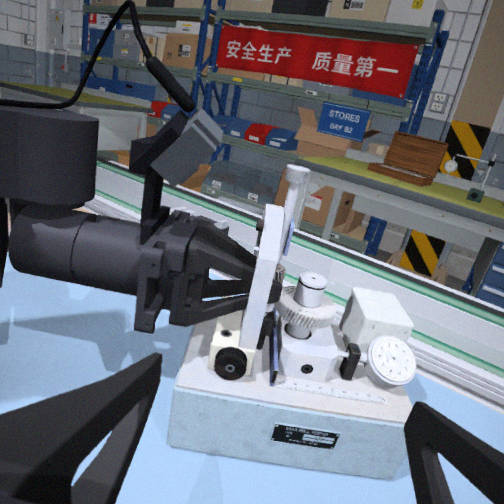

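{"op": "execute_actions", "data": {"actions": [{"rows": [[-0.379, 2.217, 1.111, 1.098, 0.525, 0.0, -0.61, 0.720, 1.284, 0.20, 1.055, 0.0, 0.0, 1.0],[-0.379, 2.217, 1.111, 1.098, 0.525, 0.0, -0.62, 0.720, 1.284, 0.20, 1.055, 0.0, 0.0, 1.0],[-0.379, 2.217, 1.111, 1.098, 0.525, 0.0, -0.63, 0.720, 1.284, 0.20, 1.055, 0.0, 0.0, 1.0],[-0.379, 2.217, 1.111, 1.098, 0.525, 0.0, -0.64, 0.720, 1.284, 0.20, 1.055, 0.0, 0.0, 1.0],[-0.379, 2.217, 1.111, 1.098, 0.525, 0.0, -0.65, 0.720, 1.284, 0.20, 1.055, 0.0, 0.0, 1.0]], "steps": 12}], "pictures": false}}

Scene clock: 31.83 s of 4200.00 s.
left_arm: end_effector_position=(+0.4933, +0.0178, +0.1378) grip_measured=-0.634 end_effector_quat_wxyz=(+0.612, +0.355, +0.612, -0.354) | right_arm: end_effector_position=(+0.3618, -0.0512, +0.1753) grip_measured=+1.000 end_effector_quat_wxyz=(+0.671, -0.179, +0.697, +0.176)
Joint positions: left_arm=[-0.373  2.201  1.083  1.116  0.536  0.     0.017] | right_arm=[ 0.71   1.277  0.202  1.039 -0.003  0.004  0.094]
Joint velocities: left_arm=[ 0.002  0.007 -0.007 -0.007 -0.007 -0.081 -0.   ] | right_arm=[ 0.007 -0.002 -0.022 -0.022 -0.022 -0.007  0.   ]
Joint torques (N m, as the arm reports them, + toward a larger angle): left_arm=[ -0.55 -11.15   6.54   1.53  -0.12   0.  ] | right_arm=[ 0.84 -2.57  5.51  1.81  0.02 -0.05]
Steps of this call (steps 1 to 3: the last 3 steps of your previous action; steps 4 to 5: the robot went on to your last target; steps 6 to 14: the first 9 steps of this action). Readings (joint positions):
6: left_arm=[-0.373 2.201 1.083 1.116 0.536 -0.003] | right_arm=[0.710 1.277 0.202 1.039 -0.003 0.004]
7: left_arm=[-0.373 2.201 1.083 1.116 0.536 -0.003] | right_arm=[0.710 1.277 0.202 1.039 -0.003 0.004]
9: left_arm=[-0.373 2.201 1.083 1.116 0.536 -0.001] | right_arm=[0.710 1.277 0.202 1.039 -0.003 0.004]
13: left_arm=[-0.373 2.201 1.083 1.116 0.536 0.000] | right_arm=[0.710 1.277 0.202 1.039 -0.003 0.004]
14: the state above

{"op": "execute_actions", "data": {"actions": [{"rows": [[-0.379, 2.217, 1.111, 1.098, 0.525, 0.0, -0.665, 0.700, 1.284, 0.21, 1.05, 0.0, 0.0, 0.9],[-0.379, 2.217, 1.111, 1.098, 0.525, 0.0, -0.665, 0.675, 1.284, 0.23, 1.03, 0.0, 0.0, 0.8],[-0.379, 2.217, 1.111, 1.098, 0.525, 0.0, -0.665, 0.645, 1.284, 0.26, 1.00, 0.0, 0.0, 0.7],[-0.379, 2.217, 1.111, 1.098, 0.525, 0.0, -0.665, 0.61, 1.284, 0.30, 0.96, 0.0, 0.0, 0.6],[-0.379, 2.217, 1.111, 1.098, 0.525, 0.0, -0.665, 0.575, 1.284, 0.34, 0.91, 0.0, 0.0, 0.5],[-0.379, 2.217, 1.111, 1.098, 0.525, 0.0, -0.665, 0.54, 1.284, 0.38, 0.86, 0.0, 0.0, 0.4],[-0.379, 2.217, 1.111, 1.098, 0.525, 0.0, -0.665, 0.505, 1.284, 0.42, 0.81, 0.0, 0.0, 0.3],[-0.379, 2.217, 1.111, 1.098, 0.525, 0.0, -0.665, 0.47, 1.284, 0.46, 0.76, 0.0, 0.0, 0.2],[-0.379, 2.217, 1.111, 1.098, 0.525, 0.0, -0.665, 0.44, 1.284, 0.50, 0.71, 0.0, 0.0, 0.1],[-0.379, 2.217, 1.111, 1.098, 0.525, 0.0, -0.665, 0.42, 1.284, 0.54, 0.66, 0.0, 0.0, 0.0],[-0.379, 2.217, 1.111, 1.098, 0.525, 0.0, -0.665, 0.405, 1.284, 0.58, 0.61, 0.0, 0.0, -0.1],[-0.379, 2.217, 1.111, 1.098, 0.525, 0.0, -0.665, 0.40, 1.284, 0.62, 0.56, 0.0, 0.0, -0.2],[-0.379, 2.217, 1.111, 1.098, 0.525, 0.0, -0.665, 0.40, 1.284, 0.66, 0.51, 0.0, 0.0, -0.25],[-0.379, 2.217, 1.111, 1.098, 0.525, 0.0, -0.665, 0.40, 1.284, 0.70, 0.46, 0.0, 0.0, -0.25],[-0.379, 2.217, 1.111, 1.098, 0.525, 0.0, -0.665, 0.40, 1.284, 0.74, 0.41, 0.0, 0.0, -0.25]], "steps": 15}], "pictures": false}}

{"op": "execute_actions", "data": {"actions": [{"rows": [[-0.379, 2.217, 1.111, 1.098, 0.525, 0.0, -0.665, 0.40, 1.285, 0.78, 0.35, -0.04, -0.025, -0.25],[-0.379, 2.217, 1.111, 1.098, 0.525, 0.0, -0.665, 0.404, 1.286, 0.82, 0.29, -0.08, -0.05, -0.25],[-0.379, 2.217, 1.111, 1.098, 0.525, 0.0, -0.665, 0.408, 1.287, 0.86, 0.23, -0.12, -0.075, -0.25],[-0.379, 2.217, 1.111, 1.098, 0.525, 0.0, -0.665, 0.412, 1.288, 0.90, 0.17, -0.16, -0.10, -0.25],[-0.379, 2.217, 1.111, 1.098, 0.525, 0.0, -0.665, 0.416, 1.289, 0.94, 0.11, -0.20, -0.125, -0.25],[-0.379, 2.217, 1.111, 1.098, 0.525, 0.0, -0.665, 0.42, 1.29, 0.98, 0.05, -0.24, -0.15, -0.25],[-0.379, 2.217, 1.111, 1.098, 0.525, 0.0, -0.665, 0.424, 1.291, 1.02, -0.01, -0.28, -0.175, -0.25],[-0.379, 2.217, 1.111, 1.098, 0.525, 0.0, -0.665, 0.428, 1.292, 1.06, -0.07, -0.32, -0.20, -0.25],[-0.379, 2.217, 1.111, 1.098, 0.525, 0.0, -0.665, 0.432, 1.293, 1.10, -0.13, -0.36, -0.225, -0.25],[-0.379, 2.217, 1.111, 1.098, 0.525, 0.0, -0.665, 0.436, 1.294, 1.14, -0.19, -0.40, -0.25, -0.25],[-0.379, 2.217, 1.111, 1.098, 0.525, 0.0, -0.665, 0.44, 1.295, 1.18, -0.25, -0.44, -0.275, -0.25],[-0.379, 2.217, 1.111, 1.098, 0.525, 0.0, -0.665, 0.445, 1.296, 1.22, -0.31, -0.48, -0.30, -0.25],[-0.379, 2.217, 1.111, 1.098, 0.525, 0.0, -0.665, 0.45, 1.297, 1.26, -0.37, -0.52, -0.325, -0.25],[-0.379, 2.217, 1.111, 1.098, 0.525, 0.0, -0.665, 0.455, 1.298, 1.29, -0.42, -0.56, -0.35, -0.25],[-0.379, 2.217, 1.111, 1.098, 0.525, 0.0, -0.665, 0.46, 1.30, 1.31, -0.45, -0.60, -0.372, -0.25]], "steps": 15}], "pictures": false}}

{"op": "execute_actions", "data": {"actions": [{"rows": [[-0.379, 2.217, 1.111, 1.098, 0.525, 0.0, -0.665, 0.461, 1.32, 1.312, -0.44, -0.605, -0.372, -0.25],[-0.379, 2.217, 1.111, 1.098, 0.525, 0.0, -0.665, 0.462, 1.345, 1.315, -0.43, -0.61, -0.372, -0.25],[-0.379, 2.217, 1.111, 1.098, 0.525, 0.0, -0.665, 0.463, 1.37, 1.318, -0.42, -0.61, -0.372, -0.25],[-0.379, 2.217, 1.111, 1.098, 0.525, 0.0, -0.665, 0.464, 1.395, 1.321, -0.41, -0.61, -0.372, -0.25],[-0.379, 2.217, 1.111, 1.098, 0.525, 0.0, -0.665, 0.465, 1.42, 1.324, -0.395, -0.61, -0.372, -0.25],[-0.379, 2.217, 1.111, 1.098, 0.525, 0.0, -0.665, 0.465, 1.445, 1.327, -0.38, -0.61, -0.372, -0.25],[-0.379, 2.217, 1.111, 1.098, 0.525, 0.0, -0.665, 0.465, 1.47, 1.330, -0.37, -0.61, -0.372, -0.25],[-0.379, 2.217, 1.111, 1.098, 0.525, 0.0, -0.665, 0.465, 1.495, 1.333, -0.36, -0.61, -0.372, -0.25],[-0.379, 2.217, 1.111, 1.098, 0.525, 0.0, -0.665, 0.465, 1.52, 1.336, -0.345, -0.61, -0.372, -0.25],[-0.379, 2.217, 1.111, 1.098, 0.525, 0.0, -0.665, 0.465, 1.545, 1.339, -0.335, -0.61, -0.372, -0.25],[-0.379, 2.217, 1.111, 1.098, 0.525, 0.0, -0.665, 0.465, 1.57, 1.342, -0.32, -0.61, -0.372, -0.25],[-0.379, 2.217, 1.111, 1.098, 0.525, 0.0, -0.665, 0.465, 1.595, 1.345, -0.31, -0.61, -0.372, -0.25],[-0.379, 2.217, 1.111, 1.098, 0.525, 0.0, -0.665, 0.465, 1.615, 1.348, -0.30, -0.61, -0.372, -0.25],[-0.379, 2.217, 1.111, 1.098, 0.525, 0.0, -0.665, 0.465, 1.63, 1.35, -0.29, -0.61, -0.372, -0.25],[-0.379, 2.217, 1.111, 1.098, 0.525, 0.0, -0.665, 0.465, 1.638, 1.35, -0.283, -0.61, -0.372, -0.25]], "steps": 15}], "pictures": false}}

{"op": "execute_actions", "data": {"actions": [{"steps": 20}], "pictures": true}}

Scene clock: 34.73 s of 4200.00 s.
left_arm: end_effector_position=(+0.4933, +0.0178, +0.1378) grip_measured=-0.640 end_effector_quat_wxyz=(+0.612, +0.355, +0.612, -0.354) | right_arm: end_effector_position=(+0.4482, -0.1358, +0.2476) grip_measured=-0.147 end_effector_quat_wxyz=(+0.702, -0.077, +0.703, +0.080)
Joint positions: left_arm=[-0.373  2.201  1.083  1.116  0.536  0.     0.017] | right_arm=[ 0.426  1.277  0.525  0.751 -0.003  0.004  0.04 ]
Joint velocities: left_arm=[-0.002 -0.002  0.002 -0.066 -0.022 -0.051  0.001] | right_arm=[-0.501 -0.002  1.189 -1.282  0.037 -0.022 -0.102]
Joint torques (N m, as the arm reports them, + toward a larger angle): left_arm=[ -0.38 -11.17   6.63   1.48  -0.09  -0.01] | right_arm=[ 0.38 -3.73  8.2   1.62 -0.07 -0.04]
Steps of this call (steps 1 to 3: the last 3 steps of your previous action; steps 4 to 15: the robot went on to your last target; steps 16 to 75: nothing new was sent; steps 76 to 87: the first 12 steps of this action). Readings (joint positions):
76: left_arm=[-0.373 2.201 1.083 1.116 0.536 0.000] | right_arm=[0.710 1.277 0.202 1.039 -0.003 0.004]
77: left_arm=[-0.373 2.201 1.083 1.116 0.536 0.000] | right_arm=[0.707 1.277 0.202 1.039 -0.004 0.004]
79: left_arm=[-0.373 2.201 1.083 1.116 0.536 0.000] | right_arm=[0.672 1.277 0.217 1.018 -0.007 0.004]
83: left_arm=[-0.373 2.201 1.083 1.116 0.536 0.000] | right_arm=[0.540 1.277 0.352 0.899 -0.007 0.004]
87: the state above

Scene clock: 35.23 s of 4200.00 s.
left_arm: end_effector_position=(+0.4933, +0.0178, +0.1378) grip_measured=-0.640 end_effector_quat_wxyz=(+0.612, +0.355, +0.612, -0.354) | right_arm: end_effector_position=(+0.4564, -0.0782, +0.3394) grip_measured=-0.248 end_effector_quat_wxyz=(+0.618, -0.254, +0.733, +0.129)
Joint positions: left_arm=[-0.373  2.201  1.083  1.116  0.536  0.     0.017] | right_arm=[ 0.427  1.29   1.122 -0.047 -0.311 -0.195  0.035]
Joint velocities: left_arm=[-0.002 -0.007  0.002 -0.037  0.051 -0.051  0.   ] | right_arm=[ 0.139  0.076  1.126 -1.766 -1.004 -0.681  0.001]
Joint torques (N m, as the arm reports them, + toward a larger angle): left_arm=[ -0.45 -11.29   6.7    1.52  -0.1    0.  ] | right_arm=[ 0.85 -5.06  9.12  1.66 -0.14 -0.03]
Steps of this call (steps 1 to 3: the last 3 steps of your previous action; steps 4 to 15: the first 12 steps of this action). Readings (joint positions):
4: left_arm=[-0.373 2.201 1.083 1.116 0.536 0.000] | right_arm=[0.405 1.277 0.684 0.571 -0.004 0.001]
5: left_arm=[-0.373 2.201 1.083 1.116 0.536 0.000] | right_arm=[0.405 1.277 0.723 0.519 -0.015 -0.007]
7: left_arm=[-0.373 2.201 1.083 1.116 0.536 0.000] | right_arm=[0.405 1.277 0.802 0.413 -0.053 -0.032]
11: left_arm=[-0.373 2.201 1.083 1.116 0.536 0.000] | right_arm=[0.409 1.280 0.962 0.187 -0.169 -0.106]
15: the state above

Scene clock: 35.73 s of 4200.00 s.
left_arm: end_effector_position=(+0.4933, +0.0178, +0.1378) grip_measured=-0.640 end_effector_quat_wxyz=(+0.612, +0.355, +0.612, -0.354) | right_arm: end_effector_position=(+0.4593, -0.0181, +0.2648) grip_measured=-0.248 end_effector_quat_wxyz=(+0.474, -0.385, +0.758, +0.229)
Joint positions: left_arm=[-0.373  2.201  1.083  1.116  0.536  0.001  0.017] | right_arm=[ 0.457  1.553  1.312 -0.326 -0.587 -0.36   0.035]
Joint velocities: left_arm=[-0.017 -0.017  0.002 -0.051 -0.037 -0.066  0.   ] | right_arm=[ 0.002  0.896 -0.002  0.037 -0.066 -0.007 -0.   ]
Joint torques (N m, as the arm reports them, + toward a larger angle): left_arm=[ -0.48 -11.34   6.59   1.52  -0.1    0.  ] | right_arm=[ 0.71 -8.77  9.22  1.61 -0.41 -0.03]
Steps of this call (steps 1 to 3: the last 3 steps of your previous action; steps 4 to 15: the first 12 steps of this action). Readings (joint positions):
4: left_arm=[-0.373 2.201 1.083 1.116 0.536 0.001] | right_arm=[0.447 1.293 1.259 -0.254 -0.460 -0.287]
5: left_arm=[-0.373 2.201 1.083 1.116 0.536 0.001] | right_arm=[0.451 1.295 1.278 -0.281 -0.490 -0.303]
7: left_arm=[-0.373 2.201 1.083 1.116 0.536 0.001] | right_arm=[0.456 1.313 1.301 -0.311 -0.534 -0.327]
11: left_arm=[-0.373 2.201 1.083 1.116 0.536 0.001] | right_arm=[0.457 1.417 1.312 -0.325 -0.577 -0.351]
15: the state above

Scene clock: 36.40 s of 4200.00 s.
left_arm: end_effector_position=(+0.4933, +0.0178, +0.1378) grip_measured=-0.640 end_effector_quat_wxyz=(+0.612, +0.355, +0.612, -0.354) | right_arm: end_effector_position=(+0.4755, -0.0128, +0.2241) grip_measured=-0.248 end_effector_quat_wxyz=(+0.442, -0.385, +0.775, +0.237)
Joint positions: left_arm=[-0.373  2.201  1.083  1.116  0.536  0.001  0.017] | right_arm=[ 0.457  1.662  1.317 -0.298 -0.595 -0.365  0.035]
Joint velocities: left_arm=[-0.002  0.002  0.002  0.007  0.022  0.037  0.001] | right_arm=[ 0.017 -0.017  0.007 -0.007 -0.066 -0.037 -0.001]
Joint torques (N m, as the arm reports them, + toward a larger angle): left_arm=[ -0.43 -11.26   6.57   1.48  -0.11  -0.01] | right_arm=[  0.7  -10.84   9.2    1.52  -0.39  -0.06]
Kept back: nothing.
Steps of this call (steps 1 to 3: the last 3 steps of your previous action; steps 4 to 20: the robot went on to your last target). Readings (joint positions):
1: left_arm=[-0.373 2.201 1.083 1.116 0.536 0.001] | right_arm=[0.457 1.583 1.312 -0.325 -0.588 -0.361]
2: left_arm=[-0.373 2.201 1.083 1.116 0.536 0.001] | right_arm=[0.457 1.609 1.312 -0.324 -0.588 -0.362]
4: left_arm=[-0.373 2.201 1.083 1.116 0.536 0.001] | right_arm=[0.457 1.647 1.312 -0.321 -0.588 -0.363]
8: left_arm=[-0.373 2.201 1.083 1.116 0.536 0.001] | right_arm=[0.457 1.662 1.312 -0.317 -0.590 -0.364]
20: the state above

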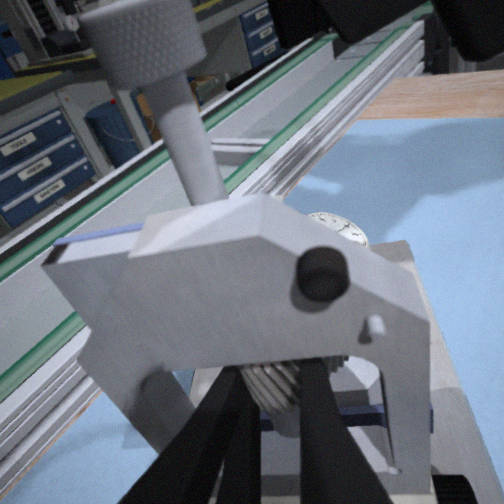

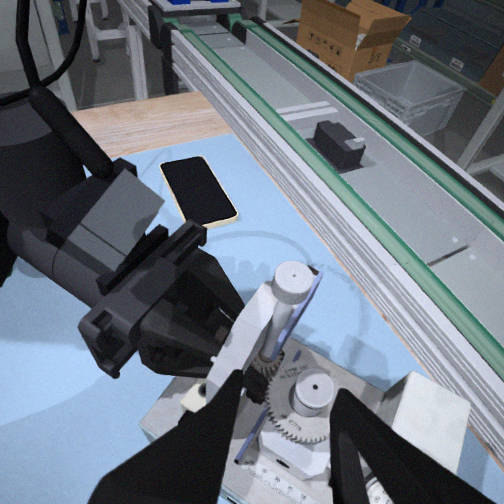

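{"op": "execute_actions", "data": {"actions": []}}

Scene clock: 37.03 s of 4200.00 s.
left_arm: end_effector_position=(+0.4933, +0.0178, +0.1378) grip_measured=-0.640 end_effector_quat_wxyz=(+0.612, +0.355, +0.612, -0.354) | right_arm: end_effector_position=(+0.4756, -0.0128, +0.2242) grip_measured=-0.248 end_effector_quat_wxyz=(+0.442, -0.385, +0.775, +0.237)
Joint positions: left_arm=[-0.373  2.201  1.083  1.116  0.536  0.001  0.017] | right_arm=[ 0.457  1.662  1.317 -0.298 -0.595 -0.365  0.035]
Joint velocities: left_arm=[-0.022  0.002 -0.012  0.037  0.022 -0.037  0.001] | right_arm=[ 0.002  0.012 -0.007 -0.037 -0.007  0.007 -0.002]
Joint torques (N m, as the arm reports them, + toward a larger angle): left_arm=[ -0.45 -11.16   6.61   1.53  -0.13   0.  ] | right_arm=[  0.69 -10.8    9.21   1.54  -0.39  -0.06]
Kept back: nothing.
Steps of this call (steps 1 to 15: the robot went on to your last target; steps 16 to 19: nothing new was sent). Readings (joint positions):
1: left_arm=[-0.373 2.201 1.083 1.116 0.536 0.001] | right_arm=[0.457 1.662 1.317 -0.298 -0.595 -0.365]
2: left_arm=[-0.373 2.201 1.083 1.116 0.536 0.001] | right_arm=[0.457 1.662 1.317 -0.298 -0.595 -0.365]
4: left_arm=[-0.373 2.201 1.083 1.116 0.536 0.001] | right_arm=[0.457 1.662 1.317 -0.298 -0.595 -0.365]
8: left_arm=[-0.373 2.201 1.083 1.116 0.536 0.001] | right_arm=[0.457 1.662 1.317 -0.298 -0.595 -0.365]
19: the state above
All arms were judged still, so your last target was given up. Only a new action makes them travel on or press farther. Fingers that are still opening or closing keep moving.

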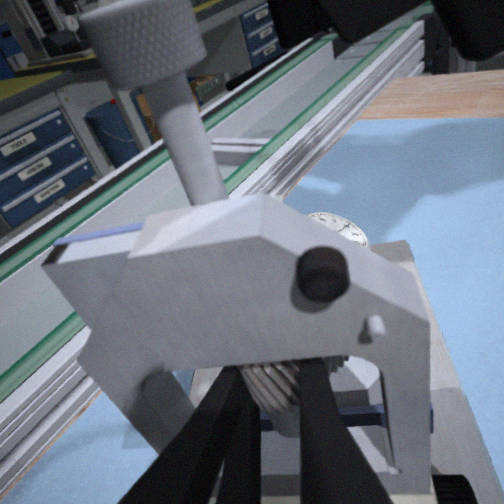

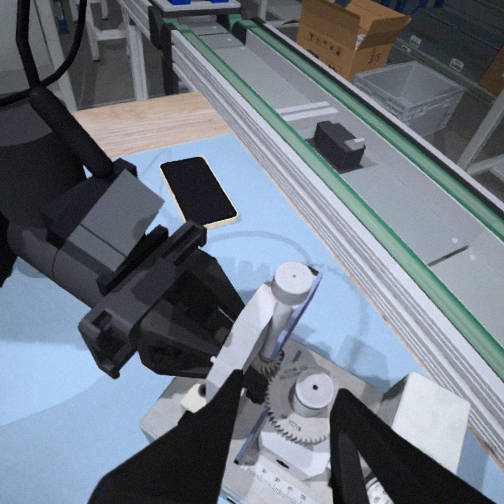

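{"op": "zoom_image", "data": {"camera": "cam_right_wrist", "region": [200, 230, 380, 410]}}

Region (200, 230, 380, 410) of cam_right_wrist's 504x504 image, scaled by 2.800, with more detail than that image has.

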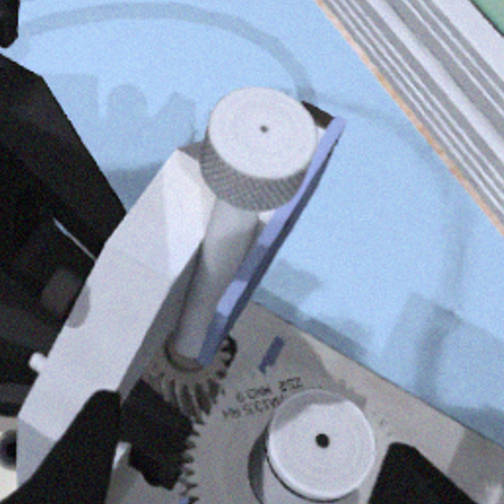

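{"op": "execute_actions", "data": {"actions": [{"rows": [
[-0.379,2.217,1.111,1.098,0.525,0.0,-0.665, 0.468,1.646,1.360,-0.285,-0.61,-0.372,-0.25],
[-0.379,2.217,1.111,1.098,0.525,0.0,-0.665, 0.471,1.653,1.370,-0.288,-0.61,-0.372,-0.25],
[-0.379,2.217,1.111,1.098,0.525,0.0,-0.665, 0.474,1.661,1.380,-0.290,-0.61,-0.372,-0.25],
[-0.379,2.217,1.111,1.098,0.525,0.0,-0.665, 0.477,1.668,1.389,-0.293,-0.61,-0.372,-0.25],
[-0.379,2.217,1.111,1.098,0.525,0.0,-0.665, 0.480,1.676,1.399,-0.295,-0.61,-0.372,-0.25],
[-0.379,2.217,1.111,1.098,0.525,0.0,-0.665, 0.483,1.683,1.409,-0.297,-0.61,-0.372,-0.25],
[-0.379,2.217,1.111,1.098,0.525,0.0,-0.665, 0.487,1.691,1.419,-0.300,-0.61,-0.372,-0.25],
[-0.379,2.217,1.111,1.098,0.525,0.0,-0.665, 0.490,1.699,1.429,-0.302,-0.61,-0.372,-0.25],
[-0.379,2.217,1.111,1.098,0.525,0.0,-0.665, 0.493,1.706,1.439,-0.305,-0.61,-0.372,-0.25],
[-0.379,2.217,1.111,1.098,0.525,0.0,-0.665, 0.496,1.714,1.448,-0.307,-0.61,-0.372,-0.25],
[-0.379,2.217,1.111,1.098,0.525,0.0,-0.665, 0.499,1.721,1.458,-0.310,-0.61,-0.372,-0.25],
[-0.379,2.217,1.111,1.098,0.525,0.0,-0.665, 0.502,1.729,1.468,-0.312,-0.61,-0.372,-0.25]
], "steps": 15}]}}

{"op": "execute_actions", "data": {"actions": [{"steps": 10}], "pictures": true}}

Scene clock: 39.90 s of 4200.00 s.
left_arm: end_effector_position=(+0.4933, +0.0178, +0.1378) grip_measured=-0.640 end_effector_quat_wxyz=(+0.612, +0.355, +0.612, -0.354) | right_arm: end_effector_position=(+0.4879, +0.0060, +0.2502) grip_measured=-0.248 end_effector_quat_wxyz=(+0.464, -0.400, +0.753, +0.240)
Joint positions: left_arm=[-0.373  2.201  1.083  1.116  0.536  0.001  0.017] | right_arm=[ 0.488  1.704  1.422 -0.298 -0.597 -0.366  0.035]
Joint velocities: left_arm=[-0.002 -0.012 -0.002 -0.037  0.022  0.007  0.001] | right_arm=[ 0.085  0.237  0.276  0.007 -0.066 -0.037 -0.001]
Joint torques (N m, as the arm reports them, + toward a larger angle): left_arm=[ -0.39 -11.25   6.59   1.53  -0.1   -0.02] | right_arm=[ 0.82 -8.37  9.03  1.33 -0.36 -0.06]
Steps of this call (steps 1 to 74: nothing new was sent; steps 75 to 86: the first 12 steps of this action). Readings (joint positions):
75: left_arm=[-0.373 2.201 1.083 1.116 0.536 0.001] | right_arm=[0.457 1.662 1.317 -0.298 -0.595 -0.365]
76: left_arm=[-0.373 2.201 1.083 1.116 0.536 0.001] | right_arm=[0.457 1.662 1.319 -0.298 -0.595 -0.365]
78: left_arm=[-0.373 2.201 1.083 1.116 0.536 0.001] | right_arm=[0.460 1.665 1.332 -0.298 -0.595 -0.365]
82: left_arm=[-0.373 2.201 1.083 1.116 0.536 0.001] | right_arm=[0.473 1.677 1.380 -0.298 -0.595 -0.365]
86: the state above

Scene clock: 40.23 s of 4200.00 s.
left_arm: end_effector_position=(+0.4933, +0.0178, +0.1378) grip_measured=-0.640 end_effector_quat_wxyz=(+0.612, +0.355, +0.612, -0.354) | right_arm: end_effector_position=(+0.4908, +0.0102, +0.2440) grip_measured=-0.248 end_effector_quat_wxyz=(+0.458, -0.402, +0.755, +0.242)
Joint positions: left_arm=[-0.373  2.201  1.083  1.116  0.536  0.001  0.017] | right_arm=[ 0.494  1.729  1.435 -0.301 -0.597 -0.366  0.035]
Joint velocities: left_arm=[-0.007 -0.017  0.002 -0.007 -0.022  0.007 -0.   ] | right_arm=[ 0.012  0.012  0.002 -0.037  0.007  0.007  0.001]
Joint torques (N m, as the arm reports them, + toward a larger angle): left_arm=[ -0.43 -11.37   6.6    1.52  -0.1   -0.02] | right_arm=[ 0.67 -9.59  9.21  1.37 -0.36 -0.06]
Kept back: nothing.
Steps of this call (steps 1 to 3: the last 3 steps of your previous action; steps 4 to 10: the robot went on to your last target). Readings (joint positions):
1: left_arm=[-0.373 2.201 1.083 1.116 0.536 0.001] | right_arm=[0.490 1.712 1.430 -0.298 -0.597 -0.366]
2: left_arm=[-0.373 2.201 1.083 1.116 0.536 0.001] | right_arm=[0.493 1.718 1.434 -0.298 -0.597 -0.366]
4: left_arm=[-0.373 2.201 1.083 1.116 0.536 0.001] | right_arm=[0.494 1.724 1.435 -0.299 -0.597 -0.366]
8: left_arm=[-0.373 2.201 1.083 1.116 0.536 0.001] | right_arm=[0.494 1.729 1.435 -0.301 -0.597 -0.366]
10: the state above

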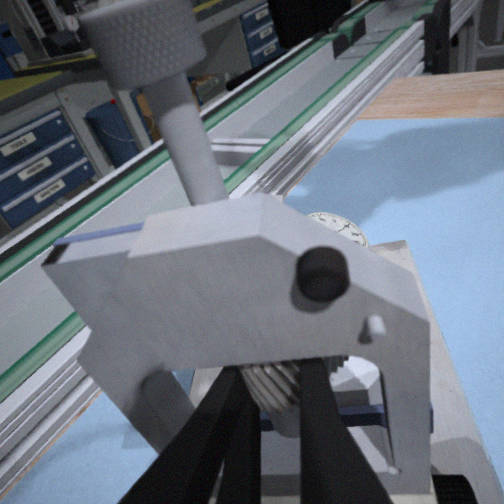

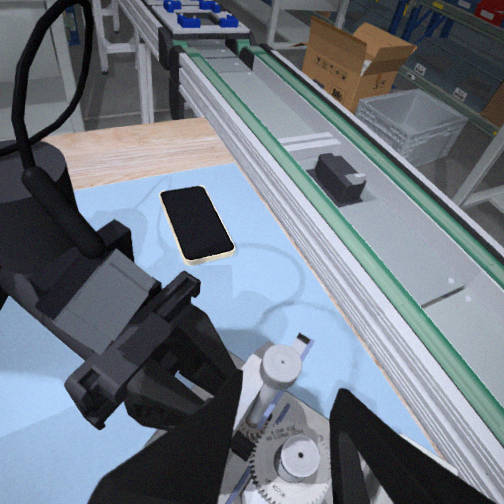

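{"op": "zoom_image", "data": {"camera": "cam_right_wrist", "region": [200, 310, 380, 490]}}

Region (200, 310, 380, 490) of cam_right_wrist's 504x504 image, scaled by 2.800, with more detail than that image has.

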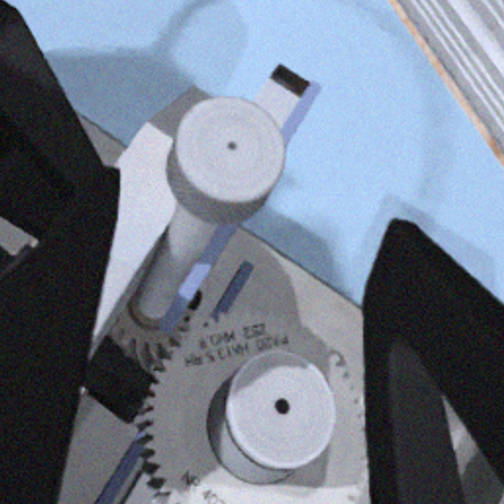

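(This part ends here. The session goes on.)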